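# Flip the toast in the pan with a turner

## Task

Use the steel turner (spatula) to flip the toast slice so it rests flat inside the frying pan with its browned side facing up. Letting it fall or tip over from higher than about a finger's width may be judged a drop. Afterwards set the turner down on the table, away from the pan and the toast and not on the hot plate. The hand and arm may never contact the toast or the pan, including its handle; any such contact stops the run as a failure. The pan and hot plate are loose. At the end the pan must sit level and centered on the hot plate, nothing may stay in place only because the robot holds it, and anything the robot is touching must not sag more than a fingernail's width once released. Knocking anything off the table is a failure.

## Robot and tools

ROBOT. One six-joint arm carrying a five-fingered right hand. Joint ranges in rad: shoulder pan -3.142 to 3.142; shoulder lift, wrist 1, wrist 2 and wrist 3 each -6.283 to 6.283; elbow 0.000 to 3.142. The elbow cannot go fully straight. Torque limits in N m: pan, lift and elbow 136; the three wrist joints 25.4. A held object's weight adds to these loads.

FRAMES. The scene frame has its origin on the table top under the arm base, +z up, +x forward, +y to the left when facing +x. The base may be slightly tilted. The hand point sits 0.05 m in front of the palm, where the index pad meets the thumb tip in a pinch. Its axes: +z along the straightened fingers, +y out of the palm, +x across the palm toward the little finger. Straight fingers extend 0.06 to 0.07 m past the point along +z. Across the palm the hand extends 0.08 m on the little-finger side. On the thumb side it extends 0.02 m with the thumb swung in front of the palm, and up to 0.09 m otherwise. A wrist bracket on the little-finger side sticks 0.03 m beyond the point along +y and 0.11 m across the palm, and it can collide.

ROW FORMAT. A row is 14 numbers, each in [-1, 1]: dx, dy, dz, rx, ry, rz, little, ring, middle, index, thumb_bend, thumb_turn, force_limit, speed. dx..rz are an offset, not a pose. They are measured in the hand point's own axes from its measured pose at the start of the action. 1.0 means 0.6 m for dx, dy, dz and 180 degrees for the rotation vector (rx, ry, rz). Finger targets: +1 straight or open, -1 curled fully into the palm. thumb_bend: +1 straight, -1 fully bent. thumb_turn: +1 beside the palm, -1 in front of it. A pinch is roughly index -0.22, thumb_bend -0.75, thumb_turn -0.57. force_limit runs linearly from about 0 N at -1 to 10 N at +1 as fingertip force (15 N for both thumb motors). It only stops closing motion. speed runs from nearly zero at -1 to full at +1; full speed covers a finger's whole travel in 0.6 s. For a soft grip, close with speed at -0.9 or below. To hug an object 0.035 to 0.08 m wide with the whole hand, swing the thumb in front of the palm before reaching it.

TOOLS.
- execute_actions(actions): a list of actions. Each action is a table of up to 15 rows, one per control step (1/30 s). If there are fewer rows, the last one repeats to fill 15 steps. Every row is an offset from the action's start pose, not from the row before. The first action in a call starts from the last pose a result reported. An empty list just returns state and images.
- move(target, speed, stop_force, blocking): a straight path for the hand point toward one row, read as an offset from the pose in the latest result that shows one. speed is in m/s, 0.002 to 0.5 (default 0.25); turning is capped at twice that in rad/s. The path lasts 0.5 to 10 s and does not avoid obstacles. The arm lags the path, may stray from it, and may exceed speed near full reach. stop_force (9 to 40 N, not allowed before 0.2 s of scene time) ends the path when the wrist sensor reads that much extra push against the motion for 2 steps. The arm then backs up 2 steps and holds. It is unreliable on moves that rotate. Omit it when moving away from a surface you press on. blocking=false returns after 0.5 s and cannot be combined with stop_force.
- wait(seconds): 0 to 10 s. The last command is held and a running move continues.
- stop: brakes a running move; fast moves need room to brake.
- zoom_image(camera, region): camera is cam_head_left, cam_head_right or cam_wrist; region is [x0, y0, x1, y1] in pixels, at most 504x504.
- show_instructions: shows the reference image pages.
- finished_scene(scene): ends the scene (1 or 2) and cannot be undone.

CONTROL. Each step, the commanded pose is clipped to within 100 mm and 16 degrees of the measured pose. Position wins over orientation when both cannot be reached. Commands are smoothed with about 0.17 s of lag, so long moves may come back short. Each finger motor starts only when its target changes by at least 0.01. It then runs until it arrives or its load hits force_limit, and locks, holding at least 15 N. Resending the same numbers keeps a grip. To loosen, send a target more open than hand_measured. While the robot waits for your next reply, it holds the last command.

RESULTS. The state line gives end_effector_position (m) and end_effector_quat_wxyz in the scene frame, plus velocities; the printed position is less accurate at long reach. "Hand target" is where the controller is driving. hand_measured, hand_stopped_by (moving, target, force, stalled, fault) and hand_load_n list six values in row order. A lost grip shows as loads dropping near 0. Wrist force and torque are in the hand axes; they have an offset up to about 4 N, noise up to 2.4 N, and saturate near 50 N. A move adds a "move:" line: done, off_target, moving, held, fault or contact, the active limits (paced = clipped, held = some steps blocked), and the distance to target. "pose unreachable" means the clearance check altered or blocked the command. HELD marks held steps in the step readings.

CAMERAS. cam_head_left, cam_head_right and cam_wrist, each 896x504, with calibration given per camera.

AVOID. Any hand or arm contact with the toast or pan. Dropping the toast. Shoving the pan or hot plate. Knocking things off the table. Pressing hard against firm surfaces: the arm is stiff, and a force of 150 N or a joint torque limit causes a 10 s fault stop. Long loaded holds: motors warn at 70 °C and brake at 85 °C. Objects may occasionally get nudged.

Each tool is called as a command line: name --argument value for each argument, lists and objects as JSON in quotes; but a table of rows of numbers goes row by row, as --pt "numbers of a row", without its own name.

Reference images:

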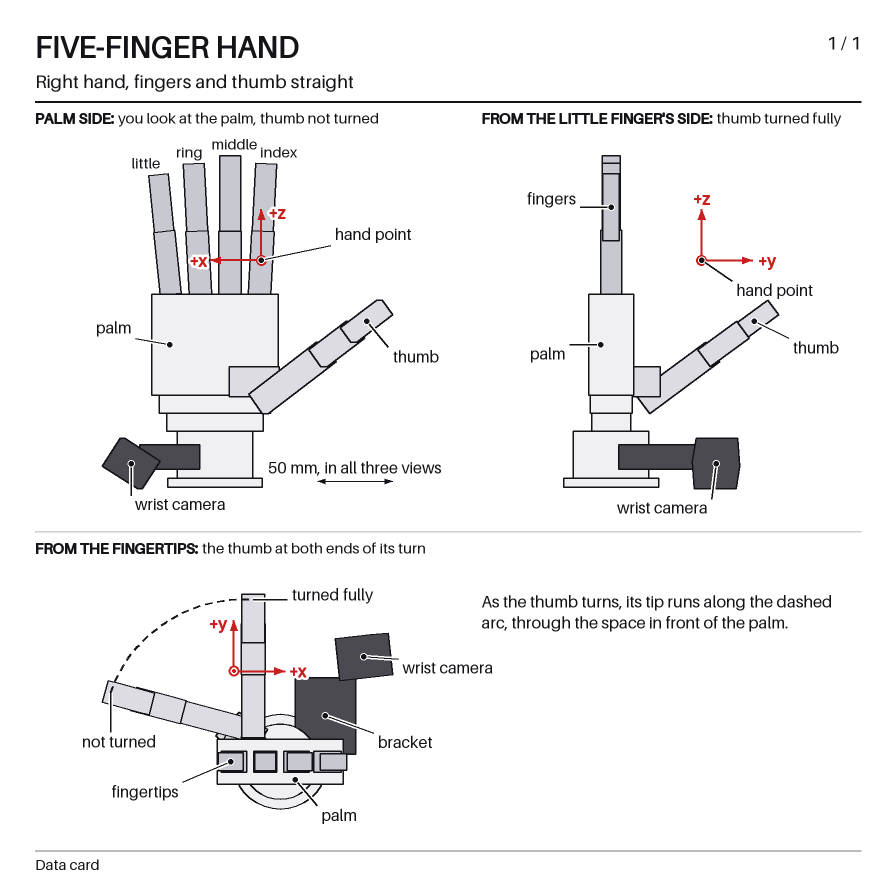

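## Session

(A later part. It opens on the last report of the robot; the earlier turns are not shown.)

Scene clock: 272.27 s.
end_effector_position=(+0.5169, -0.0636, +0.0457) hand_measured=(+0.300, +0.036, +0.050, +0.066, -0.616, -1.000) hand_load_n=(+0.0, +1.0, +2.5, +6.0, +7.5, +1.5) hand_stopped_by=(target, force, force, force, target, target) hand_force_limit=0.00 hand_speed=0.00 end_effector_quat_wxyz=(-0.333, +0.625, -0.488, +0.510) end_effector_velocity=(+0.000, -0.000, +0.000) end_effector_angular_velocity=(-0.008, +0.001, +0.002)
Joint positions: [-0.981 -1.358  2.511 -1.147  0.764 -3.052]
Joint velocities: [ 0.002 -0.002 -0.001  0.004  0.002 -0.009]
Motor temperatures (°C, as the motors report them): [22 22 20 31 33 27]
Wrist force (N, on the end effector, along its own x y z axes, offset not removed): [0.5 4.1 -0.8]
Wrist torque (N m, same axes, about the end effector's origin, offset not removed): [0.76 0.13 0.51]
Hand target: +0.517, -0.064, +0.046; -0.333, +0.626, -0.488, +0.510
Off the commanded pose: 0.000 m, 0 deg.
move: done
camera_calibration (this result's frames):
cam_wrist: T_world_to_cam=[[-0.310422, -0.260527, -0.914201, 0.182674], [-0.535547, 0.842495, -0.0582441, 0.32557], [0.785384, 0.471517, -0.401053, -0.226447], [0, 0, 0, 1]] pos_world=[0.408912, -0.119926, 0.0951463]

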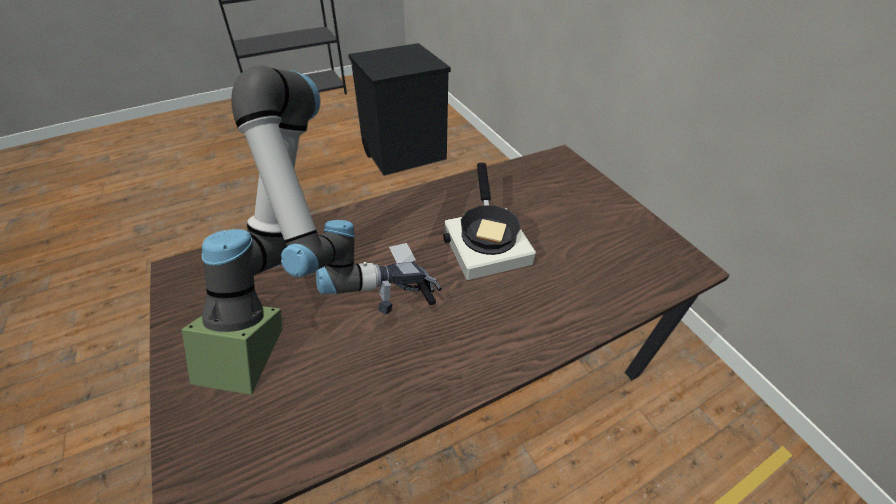

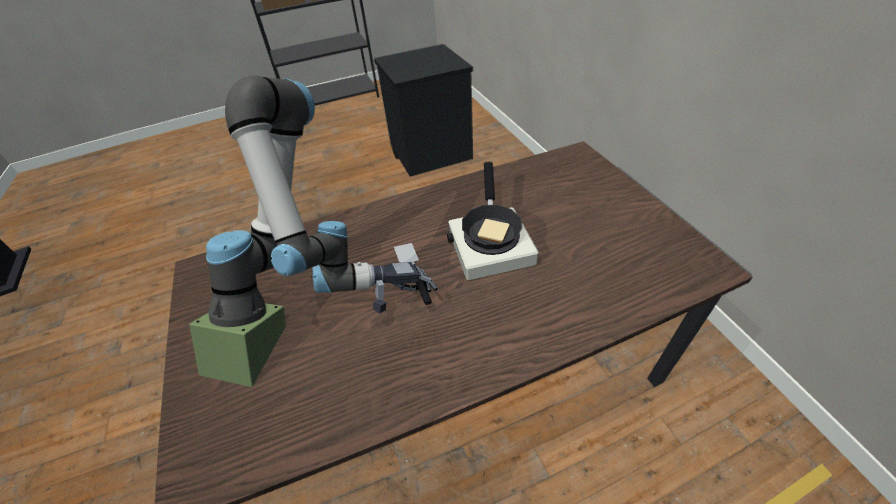

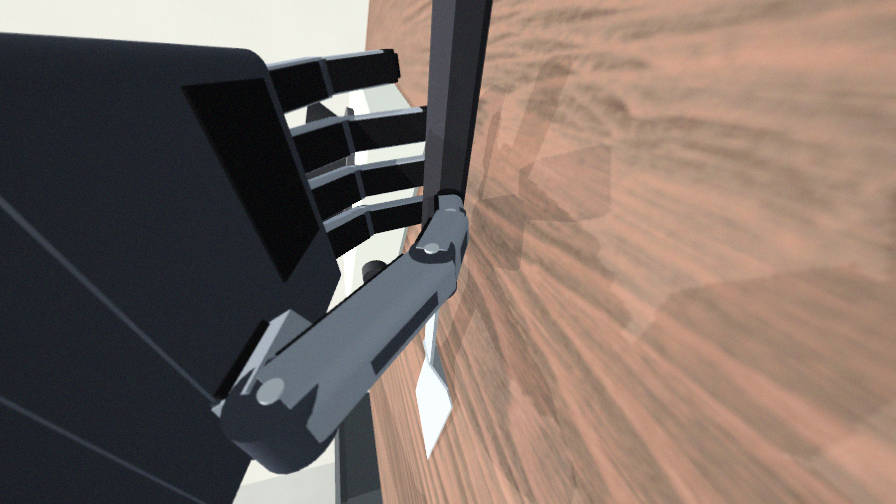

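execute_actions --actions '[[[0,0,0,0,0,0,-0.15,-0.3,-0.3,-0.35,-0.62,-1,-0.2,-0.4]]]'

Scene clock: 275.07 s.
end_effector_position=(+0.5169, -0.0635, +0.0457) hand_measured=(-0.096, +0.036, +0.050, +0.066, -0.616, -1.000) hand_load_n=(+1.5, +0.5, +2.5, +5.5, +8.0, +1.5) hand_stopped_by=(moving, force, force, force, target, target) hand_force_limit=-0.20 hand_speed=-0.40 end_effector_quat_wxyz=(-0.333, +0.625, -0.488, +0.510) end_effector_velocity=(-0.000, -0.000, +0.000) end_effector_angular_velocity=(+0.001, -0.000, +0.000)
Joint positions: [-0.981 -1.358  2.511 -1.147  0.764 -3.052]
Joint velocities: [-0.001  0.     0.    -0.001 -0.001  0.001]
Motor temperatures (°C, as the motors report them): [22 22 20 31 33 27]
Wrist force (N, on the end effector, along its own x y z axes, offset not removed): [0.3 2.3 0.0]
Wrist torque (N m, same axes, about the end effector's origin, offset not removed): [0.24 -0.04 0.29]
Hand target: +0.517, -0.064, +0.046; -0.333, +0.625, -0.488, +0.510
Off the commanded pose: 0.000 m, 0 deg.
Step readings (end_effector_position):
0: (+0.5169, -0.0636, +0.0457)
1: (+0.5169, -0.0636, +0.0457)
2: (+0.5169, -0.0636, +0.0457)
4: (+0.5169, -0.0636, +0.0457)
8: (+0.5170, -0.0635, +0.0457)
15: end_effector_position above
camera_calibration (this result's frames):
cam_wrist: T_world_to_cam=[[-0.310358, -0.260646, -0.914189, 0.182674], [-0.535676, 0.842407, -0.0583234, 0.325629], [0.785321, 0.471608, -0.40107, -0.22645], [0, 0, 0, 1]] pos_world=[0.408962, -0.119903, 0.0951679]

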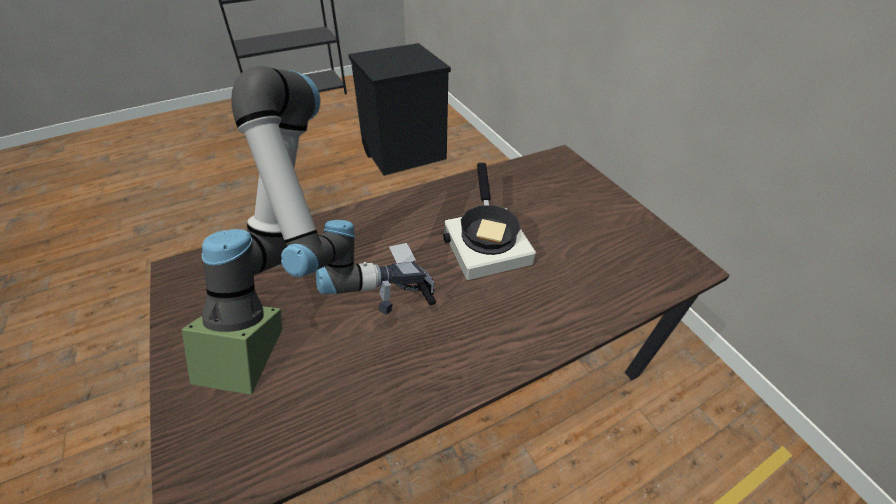

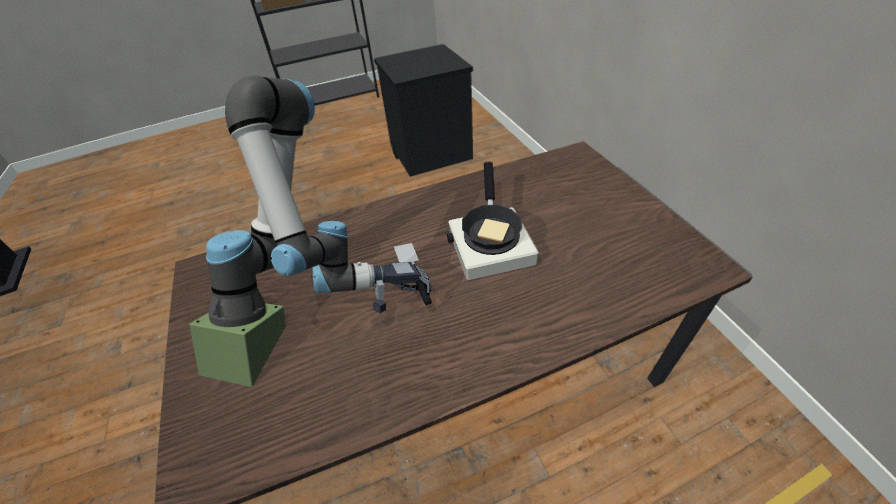

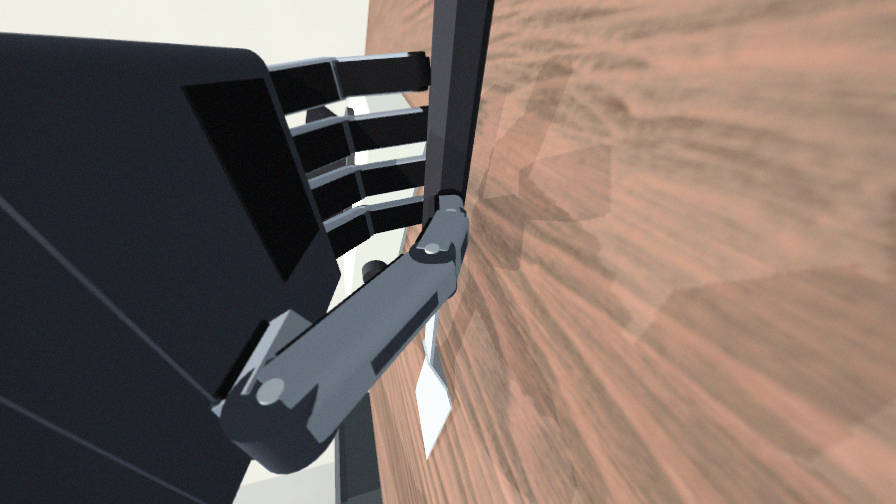

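execute_actions --actions '[[[0,0,0,0,0,0,-0.25,-0.3,-0.3,-0.35,-0.62,-1,0.2,-0.7]],[[0,0,0,0,0,0,-0.25,-0.3,-0.35,-0.4,-0.62,-1,0.4,-0.92]]]'

Scene clock: 278.33 s.
end_effector_position=(+0.5169, -0.0636, +0.0457) hand_measured=(-0.250, +0.036, +0.036, +0.046, -0.612, -1.000) hand_load_n=(+2.0, +0.0, +6.5, +7.5, +13.0, +0.5) hand_stopped_by=(target, force, force, force, target, target) hand_force_limit=0.40 hand_speed=-0.92 end_effector_quat_wxyz=(-0.333, +0.625, -0.488, +0.510) end_effector_velocity=(-0.000, +0.000, +0.000) end_effector_angular_velocity=(+0.001, -0.000, -0.000)
Joint positions: [-0.981 -1.358  2.511 -1.147  0.764 -3.052]
Joint velocities: [-0.    -0.     0.    -0.001 -0.     0.001]
Motor temperatures (°C, as the motors report them): [22 22 20 31 33 27]
Wrist force (N, on the end effector, along its own x y z axes, offset not removed): [1.5 3.6 -0.1]
Wrist torque (N m, same axes, about the end effector's origin, offset not removed): [0.44 -0.17 0.25]
Hand target: +0.517, -0.064, +0.046; -0.333, +0.625, -0.488, +0.510
Off the commanded pose: 0.000 m, 0 deg.
Step readings (end_effector_position; steps 1 to 15: 1st action; 16 to 30: 2nd action):
0: (+0.5169, -0.0636, +0.0457)
1: (+0.5169, -0.0636, +0.0457)
2: (+0.5169, -0.0636, +0.0457)
4: (+0.5169, -0.0636, +0.0457)
8: (+0.5169, -0.0636, +0.0457)
15: (+0.5169, -0.0636, +0.0457)
16: (+0.5169, -0.0636, +0.0457)
17: (+0.5169, -0.0636, +0.0457)
19: (+0.5169, -0.0636, +0.0457)
23: (+0.5169, -0.0636, +0.0457)
30: end_effector_position above
camera_calibration (this result's frames):
cam_wrist: T_world_to_cam=[[-0.310423, -0.260527, -0.914201, 0.182674], [-0.535549, 0.842493, -0.0582427, 0.325571], [0.785382, 0.471519, -0.401054, -0.226446], [0, 0, 0, 1]] pos_world=[0.408912, -0.119926, 0.0951461]

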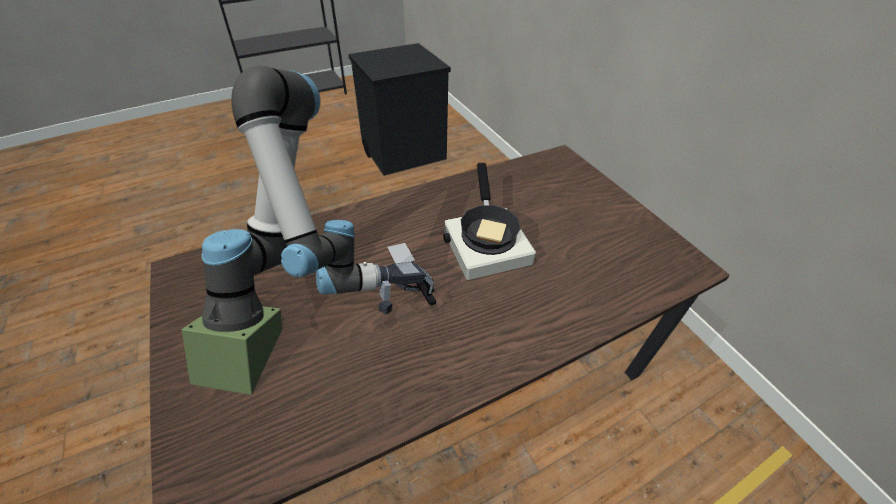

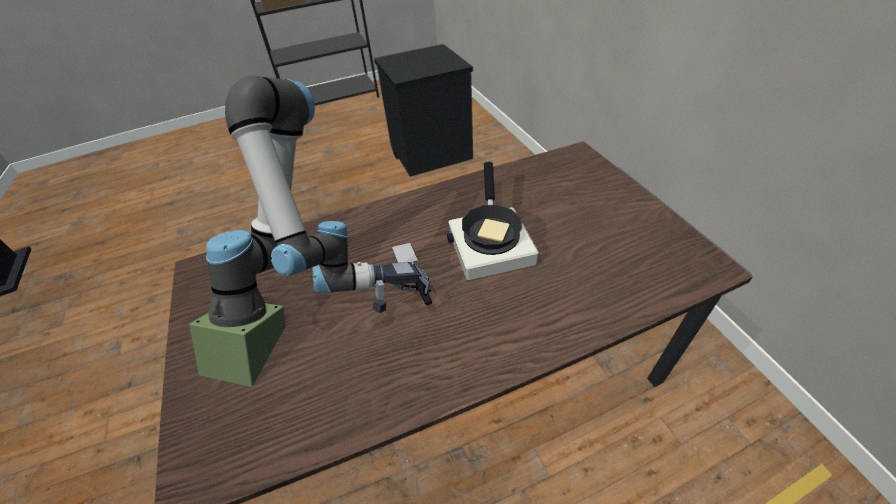

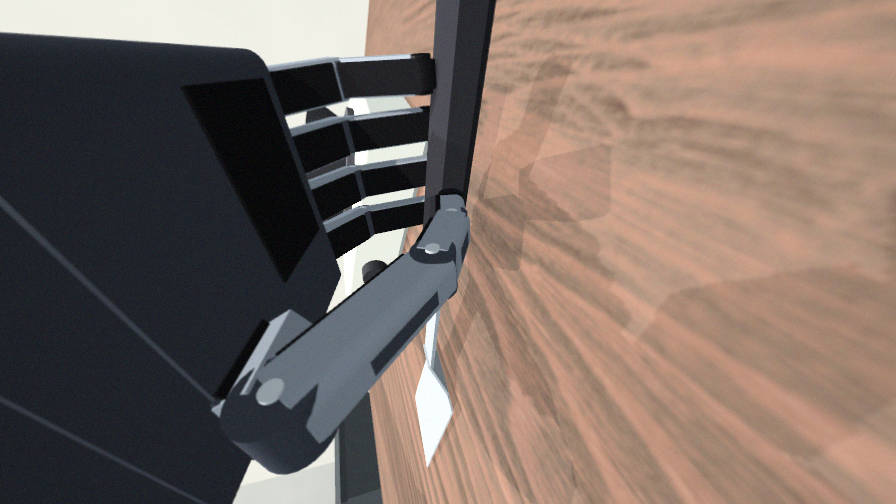

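move --target '[0.026, -0.0762, -0.0215, 0, 0, 0, -0.25, -0.3, -0.35, -0.4, -0.62, -1, 0.4, -0.92]' --speed 0.05

Scene clock: 282.90 s.
end_effector_position=(+0.5169, -0.0635, +0.0955) hand_measured=(-0.250, +0.036, +0.036, +0.046, -0.612, -1.000) hand_load_n=(+2.0, +0.0, +6.5, +7.5, +13.0, +0.5) hand_stopped_by=(target, force, force, force, target, target) hand_force_limit=0.40 hand_speed=-0.92 end_effector_quat_wxyz=(-0.333, +0.625, -0.488, +0.510) end_effector_velocity=(-0.000, -0.000, +0.002) end_effector_angular_velocity=(+0.001, +0.001, -0.000)
Joint positions: [-1.073 -1.521  2.491 -0.963  0.672 -3.053]
Joint velocities: [-0.005 -0.006 -0.002  0.009 -0.005  0.   ]
Motor temperatures (°C, as the motors report them): [22 22 20 31 33 27]
Wrist force (N, on the end effector, along its own x y z axes, offset not removed): [-0.9 1.8 -2.2]
Wrist torque (N m, same axes, about the end effector's origin, offset not removed): [0.28 0.26 0.13]
Hand target: +0.517, -0.064, +0.096; -0.333, +0.625, -0.488, +0.510
Off the commanded pose: 0.000 m, 0 deg.
move: done
camera_calibration (this result's frames):
cam_wrist: T_world_to_cam=[[-0.31039, -0.260565, -0.914201, 0.228252], [-0.535545, 0.842492, -0.058298, 0.328419], [0.785398, 0.471501, -0.401045, -0.206462], [0, 0, 0, 1]] pos_world=[0.408885, -0.119869, 0.145014]

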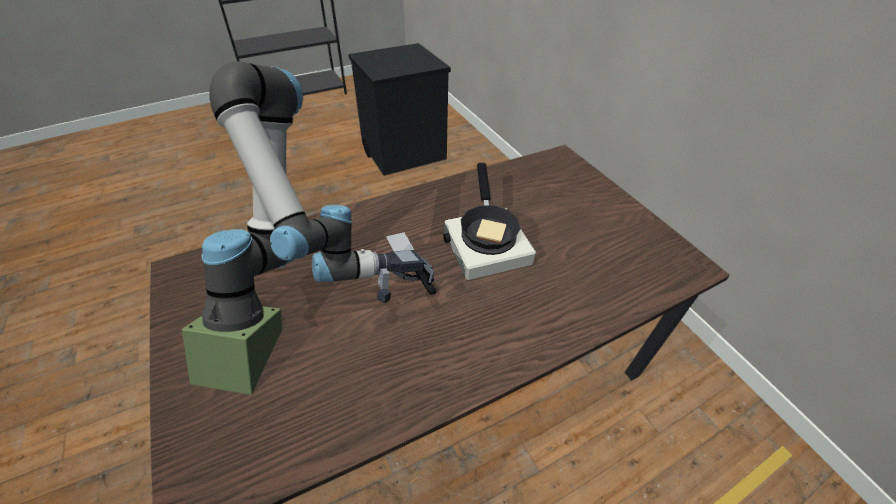

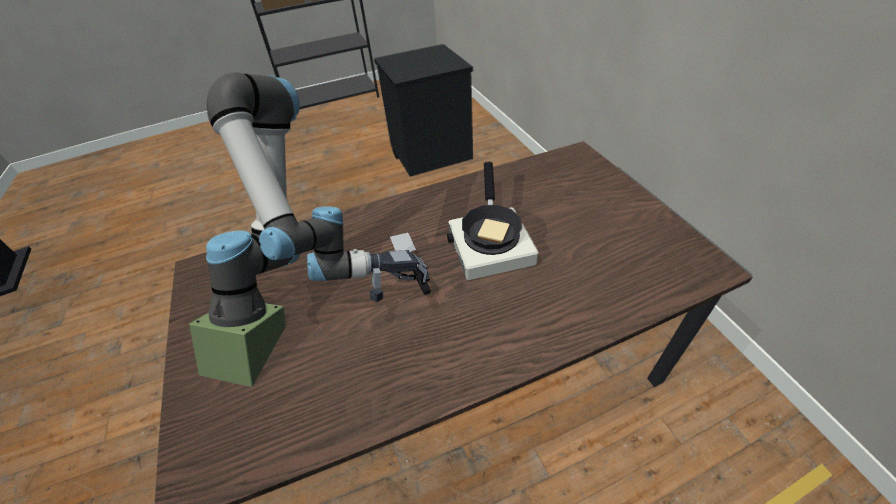

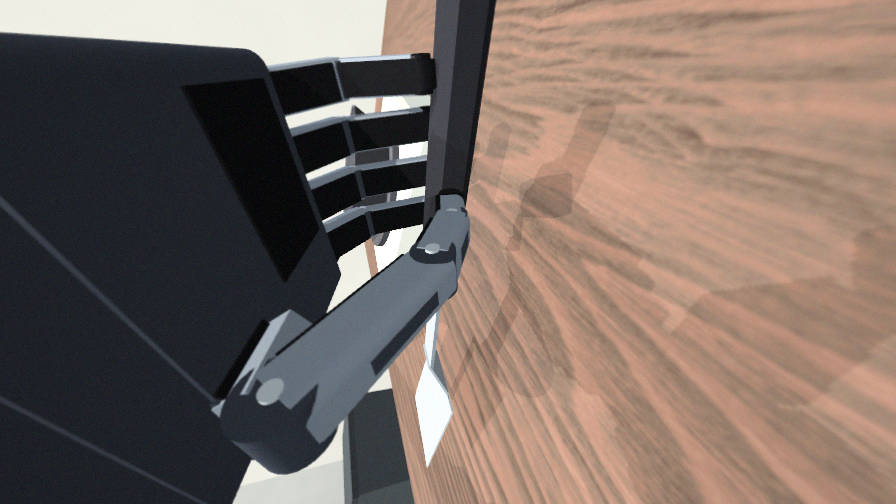

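zoom_image --camera "cam_wrist" --region '[390, 300, 490, 480]'

zoom_image --camera "cam_head_left" --region '[365, 220, 455, 310]'

zoom_image --camera "cam_head_right" --region '[365, 220, 455, 310]'

Region (390, 300, 490, 480) of cam_wrist's 896x504 image, scaled by 2.800, with more detail than that image has.

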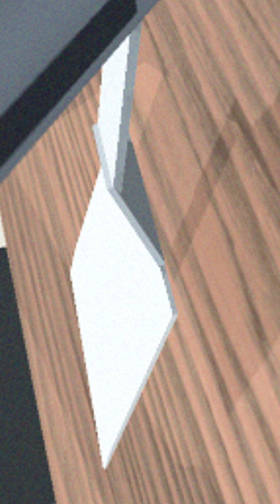

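Region (365, 220, 455, 310) of cam_head_left's 896x504 image, scaled by 5.600, with more detail than that image has.

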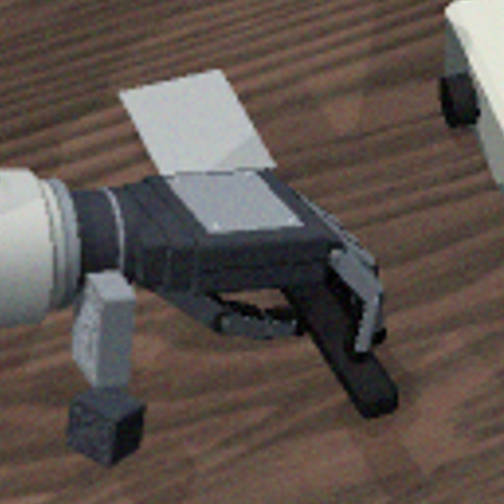

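Region (365, 220, 455, 310) of cam_head_right's 896x504 image, scaled by 5.600, with more detail than that image has.

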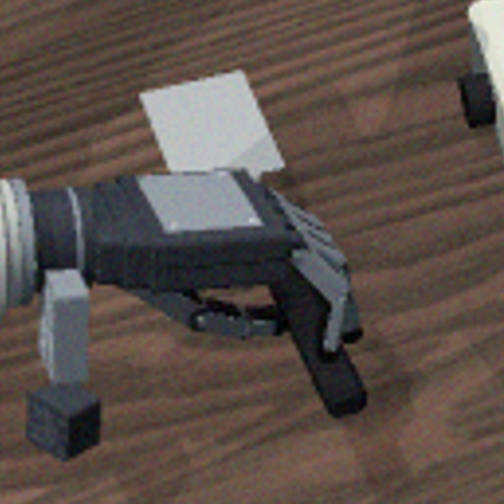

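move --target '[0.3608, -0.3737, -0.0313, -0.1441, 0.2389, -0.1496, -0.25, -0.3, -0.35, -0.4, -0.62, -1, 0.4, -0.92]' --speed 0.2

Scene clock: 316.57 s.
end_effector_position=(+0.5600, -0.1995, +0.3730) hand_measured=(-0.250, +0.036, +0.036, +0.046, -0.612, -1.000) hand_load_n=(+2.0, +0.0, +6.5, +7.5, +12.5, +0.5) hand_stopped_by=(target, force, force, force, target, target) hand_force_limit=0.40 hand_speed=-0.92 end_effector_quat_wxyz=(+0.133, +0.549, -0.519, +0.642) end_effector_velocity=(+0.001, -0.001, +0.002) end_effector_angular_velocity=(-0.005, +0.002, -0.004)
Joint positions: [-0.935 -1.607  1.725  0.178  1.637 -3.661]
Joint velocities: [ 0.002  0.004 -0.007  0.003  0.008 -0.003]
Motor temperatures (°C, as the motors report them): [22 22 20 31 33 27]
Wrist force (N, on the end effector, along its own x y z axes, offset not removed): [-0.7 2.5 -1.5]
Wrist torque (N m, same axes, about the end effector's origin, offset not removed): [0.53 0.00 0.21]
Hand target: +0.560, -0.200, +0.373; +0.134, +0.548, -0.519, +0.642
Off the commanded pose: 0.001 m, 0 deg.
move: done
camera_calibration (this result's frames):
cam_wrist: T_world_to_cam=[[-0.748221, -0.3764, -0.546341, 0.544753], [0.0170793, 0.812285, -0.583011, 0.362491], [0.66323, -0.445552, -0.60134, -0.104729], [0, 0, 0, 1]] pos_world=[0.470864, -0.136063, 0.44598]

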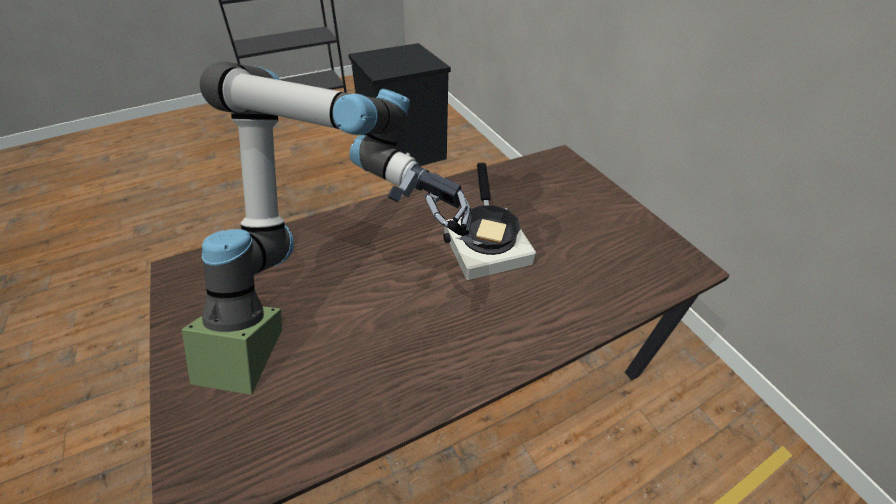

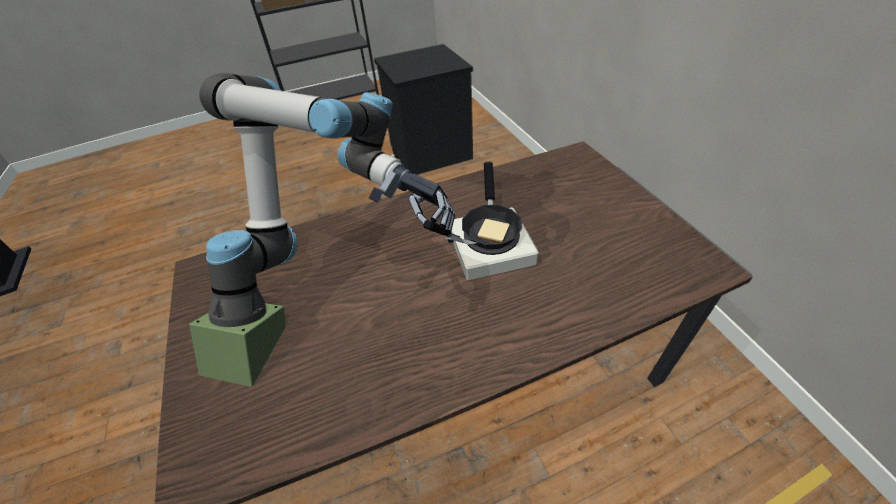

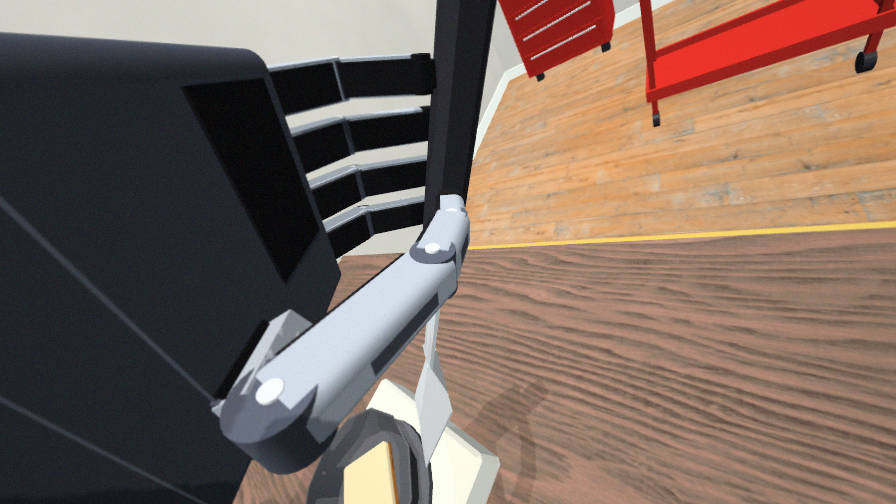

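zoom_image --camera "cam_head_right" --region '[390, 160, 550, 290]'

zoom_image --camera "cam_wrist" --region '[290, 340, 530, 504]'

Region (390, 160, 550, 290) of cam_head_right's 896x504 image, scaled by 3.150, with more detail than that image has; it fills the top 410 rows of this view, and the rest is white.

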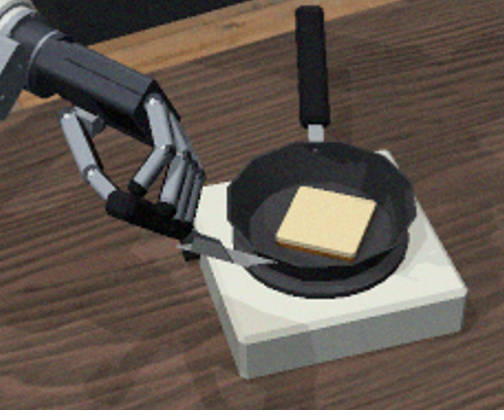

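Region (290, 340, 530, 504) of cam_wrist's 896x504 image, scaled by 2.100, with more detail than that image has; it fills the top 344 rows of this view, and the rest is white.

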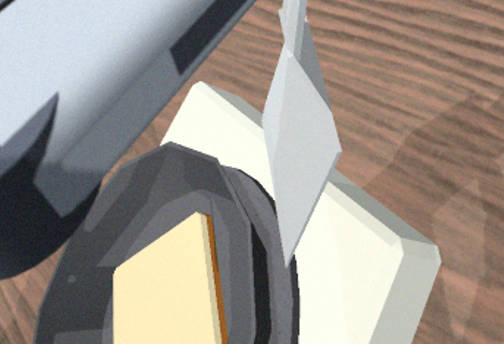

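move --target '[-0.1665, -0.3130, -0.1635, 0, 0, 0, -0.25, -0.3, -0.35, -0.4, -0.62, -1, 0.4, -0.92]' --speed 0.25

Scene clock: 333.60 s.
end_effector_position=(+0.6794, -0.0001, +0.4004) hand_measured=(-0.250, +0.036, +0.036, +0.046, -0.612, -1.000) hand_load_n=(+2.0, +0.0, +6.5, +7.5, +12.5, +0.5) hand_stopped_by=(target, force, force, force, target, target) hand_force_limit=0.40 hand_speed=-0.92 end_effector_quat_wxyz=(+0.133, +0.549, -0.519, +0.642) end_effector_velocity=(+0.001, +0.001, +0.000) end_effector_angular_velocity=(+0.000, +0.003, -0.004)
Joint positions: [-0.423 -1.414  1.18   0.581  2.123 -3.493]
Joint velocities: [ 0.003  0.006 -0.011  0.01   0.005  0.002]
Motor temperatures (°C, as the motors report them): [22 22 20 31 33 27]
Wrist force (N, on the end effector, along its own x y z axes, offset not removed): [0.0 2.2 -0.5]
Wrist torque (N m, same axes, about the end effector's origin, offset not removed): [0.22 -0.14 0.37]
Hand target: +0.679, +0.000, +0.400; +0.133, +0.548, -0.519, +0.642
Off the commanded pose: 0.000 m, 0 deg.
move: done
camera_calibration (this result's frames):
cam_wrist: T_world_to_cam=[[-0.747942, -0.376425, -0.546706, 0.723971], [0.0170505, 0.812477, -0.582744, 0.21436], [0.663545, -0.44518, -0.601267, -0.0788758], [0, 0, 0, 1]] pos_world=[0.590171, 0.0632444, 0.473291]

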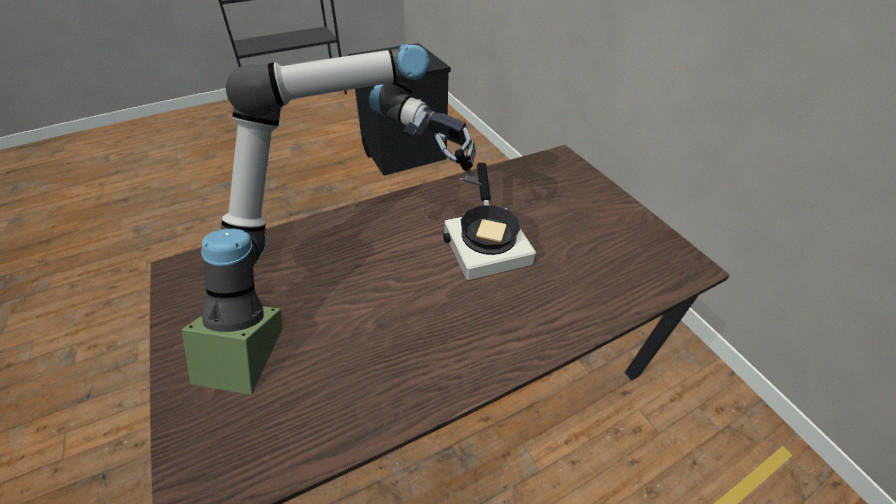

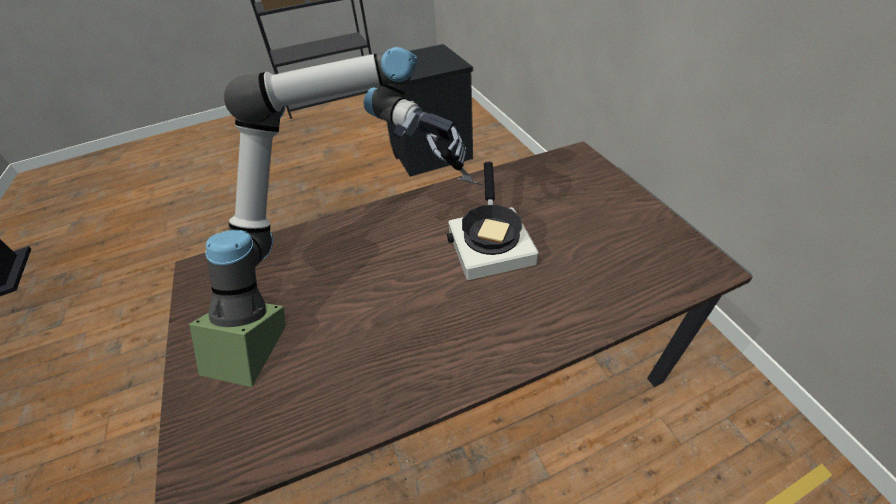

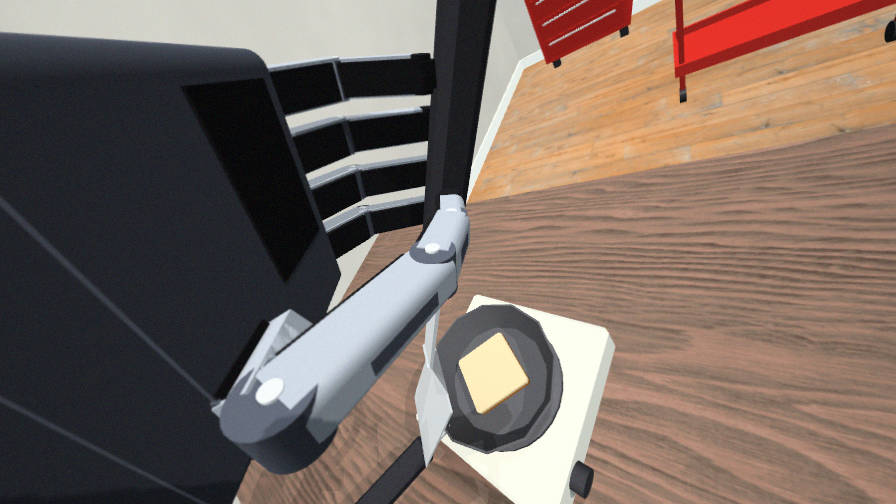

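zoom_image --camera "cam_wrist" --region '[410, 285, 630, 504]'

Region (410, 285, 630, 504) of cam_wrist's 896x504 image, scaled by 2.291, with more detail than that image has; it fills the top 502 rows of this view, and the rest is white.

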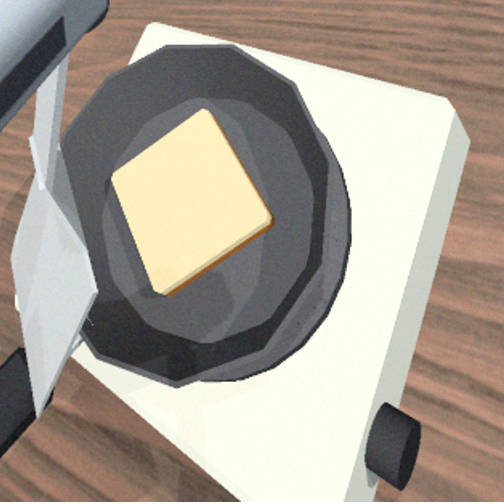

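execute_actions --actions '[]'

Scene clock: 350.20 s.
end_effector_position=(+0.6795, +0.0000, +0.4004) hand_measured=(-0.250, +0.036, +0.036, +0.046, -0.612, -1.000) hand_load_n=(+2.0, +0.0, +6.5, +7.5, +12.5, +0.5) hand_stopped_by=(target, force, force, force, target, target) hand_force_limit=0.40 hand_speed=-0.92 end_effector_quat_wxyz=(+0.133, +0.548, -0.519, +0.642) end_effector_velocity=(+0.000, -0.000, +0.000) end_effector_angular_velocity=(-0.001, +0.001, +0.000)
Joint positions: [-0.423 -1.413  1.179  0.582  2.124 -3.493]
Joint velocities: [ 0.     0.001 -0.001 -0.     0.    -0.002]
Motor temperatures (°C, as the motors report them): [22 22 20 31 33 27]
Wrist force (N, on the end effector, along its own x y z axes, offset not removed): [-1.7 2.2 -0.7]
Wrist torque (N m, same axes, about the end effector's origin, offset not removed): [0.34 0.20 0.30]
Hand target: +0.679, +0.000, +0.400; +0.133, +0.548, -0.519, +0.642
Off the commanded pose: 0.000 m, 0 deg.
camera_calibration (this result's frames):
cam_wrist: T_world_to_cam=[[-0.748091, -0.376184, -0.546667, 0.72421], [0.0172203, 0.812513, -0.582689, 0.214139], [0.663373, -0.445318, -0.601355, -0.0787255], [0, 0, 0, 1]] pos_world=[0.590312, 0.0633881, 0.473337]

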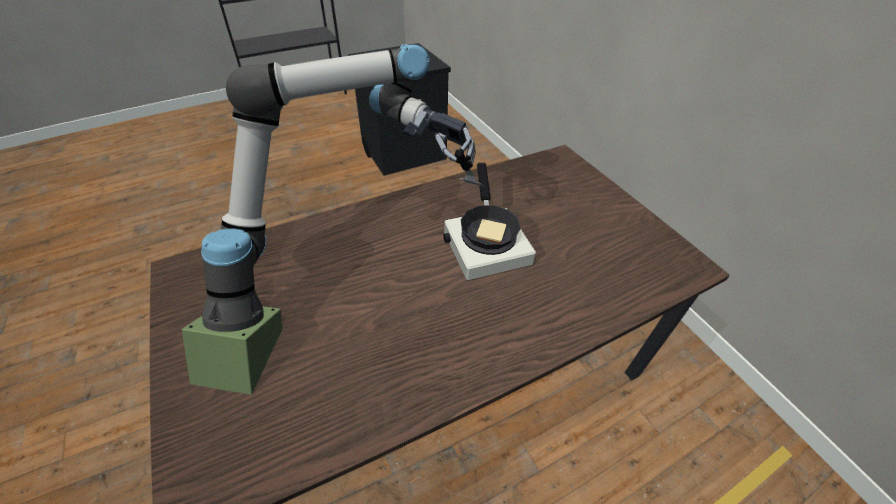

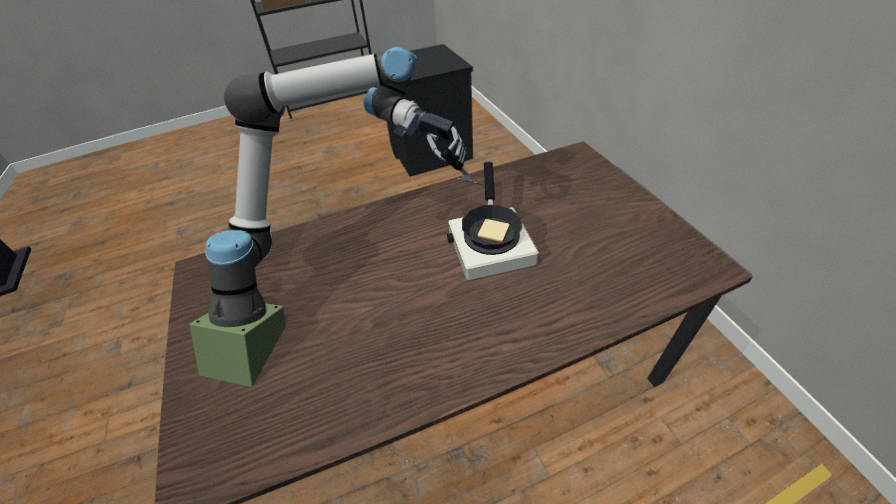

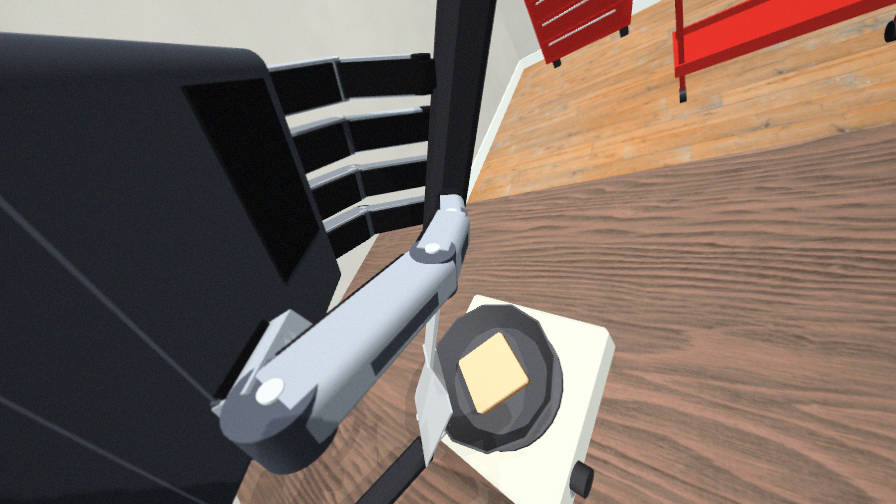

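move --target '[-0.0376,0.1166,0.1793,0.0101,0.0067,-0.0557,-0.25,-0.3,-0.35,-0.4,-0.62,-1,0.4,-0.92]' --speed 0.15

Scene clock: 406.17 s.
end_effector_position=(+0.6969, -0.1081, +0.3300) hand_measured=(-0.250, +0.036, +0.036, +0.046, -0.612, -1.000) hand_load_n=(+1.5, +0.0, +6.5, +7.5, +12.5, +0.5) hand_stopped_by=(target, force, force, force, target, target) hand_force_limit=0.40 hand_speed=-0.92 end_effector_quat_wxyz=(+0.186, +0.587, -0.457, +0.642) end_effector_velocity=(+0.000, -0.001, -0.001) end_effector_angular_velocity=(-0.003, +0.003, +0.002)
Joint positions: [-0.522 -1.332  1.357  0.262  2.035 -3.724]
Joint velocities: [-0.001  0.001  0.002 -0.005 -0.001 -0.006]
Motor temperatures (°C, as the motors report them): [22 22 20 31 33 27]
Wrist force (N, on the end effector, along its own x y z axes, offset not removed): [-0.5 1.4 -2.8]
Wrist torque (N m, same axes, about the end effector's origin, offset not removed): [0.40 0.02 0.19]
Hand target: +0.697, -0.108, +0.330; +0.186, +0.587, -0.457, +0.642
Off the commanded pose: 0.000 m, 0 deg.
move: done
camera_calibration (this result's frames):
cam_wrist: T_world_to_cam=[[-0.788332, -0.466986, -0.400572, 0.628156], [-0.0898751, 0.731494, -0.675898, 0.357325], [0.608651, -0.496831, -0.61863, -0.142505], [0, 0, 0, 1]] pos_world=[0.614046, -0.0388422, 0.404979]

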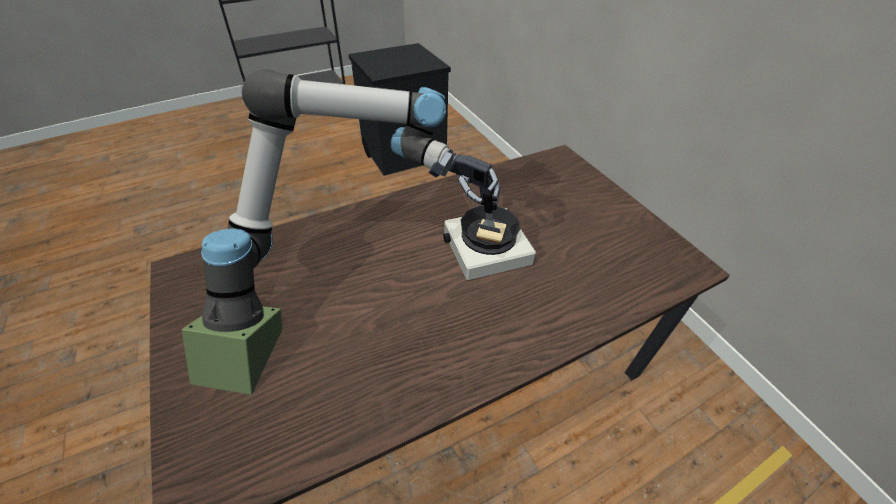

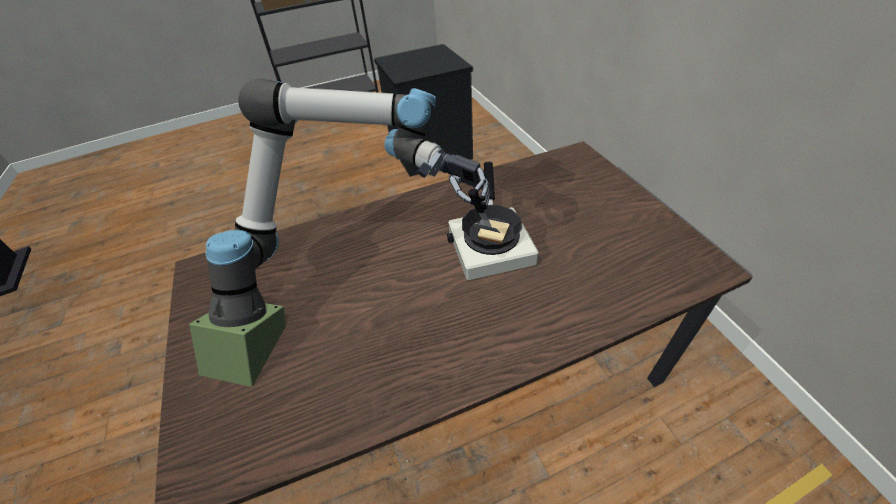

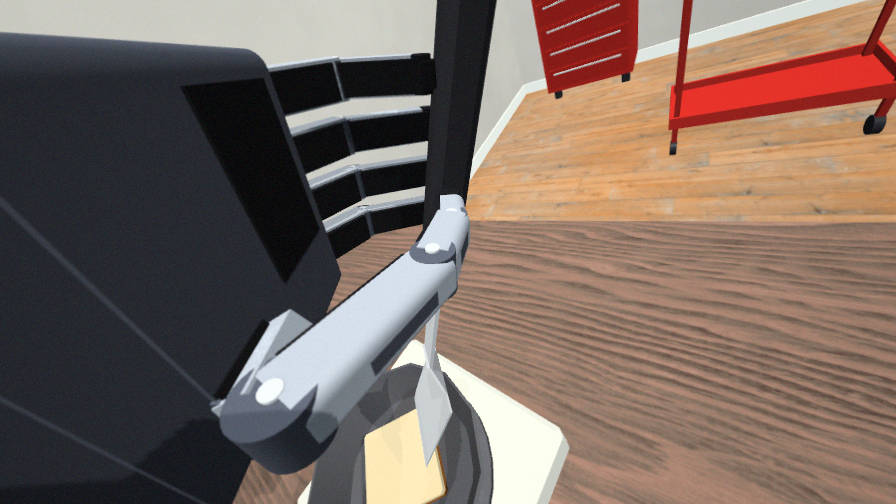

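zoom_image --camera "cam_head_right" --region '[440, 170, 550, 280]'

zoom_image --camera "cam_head_left" --region '[435, 170, 545, 280]'

zoom_image --camera "cam_wrist" --region '[330, 324, 510, 504]'

Region (440, 170, 550, 280) of cam_head_right's 896x504 image, scaled by 4.582, with more detail than that image has.

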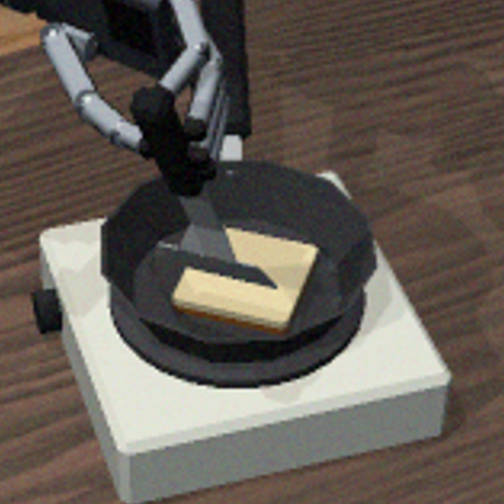

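Region (435, 170, 545, 280) of cam_head_left's 896x504 image, scaled by 4.582, with more detail than that image has.

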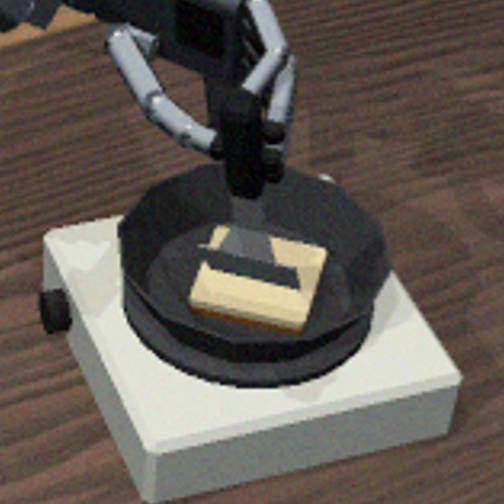

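Region (330, 324, 510, 504) of cam_wrist's 896x504 image, scaled by 2.800, with more detail than that image has.

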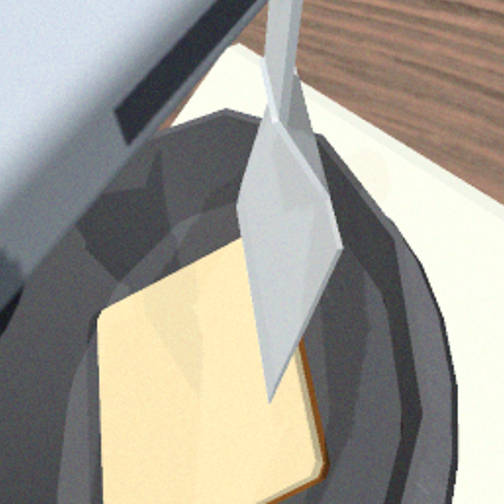

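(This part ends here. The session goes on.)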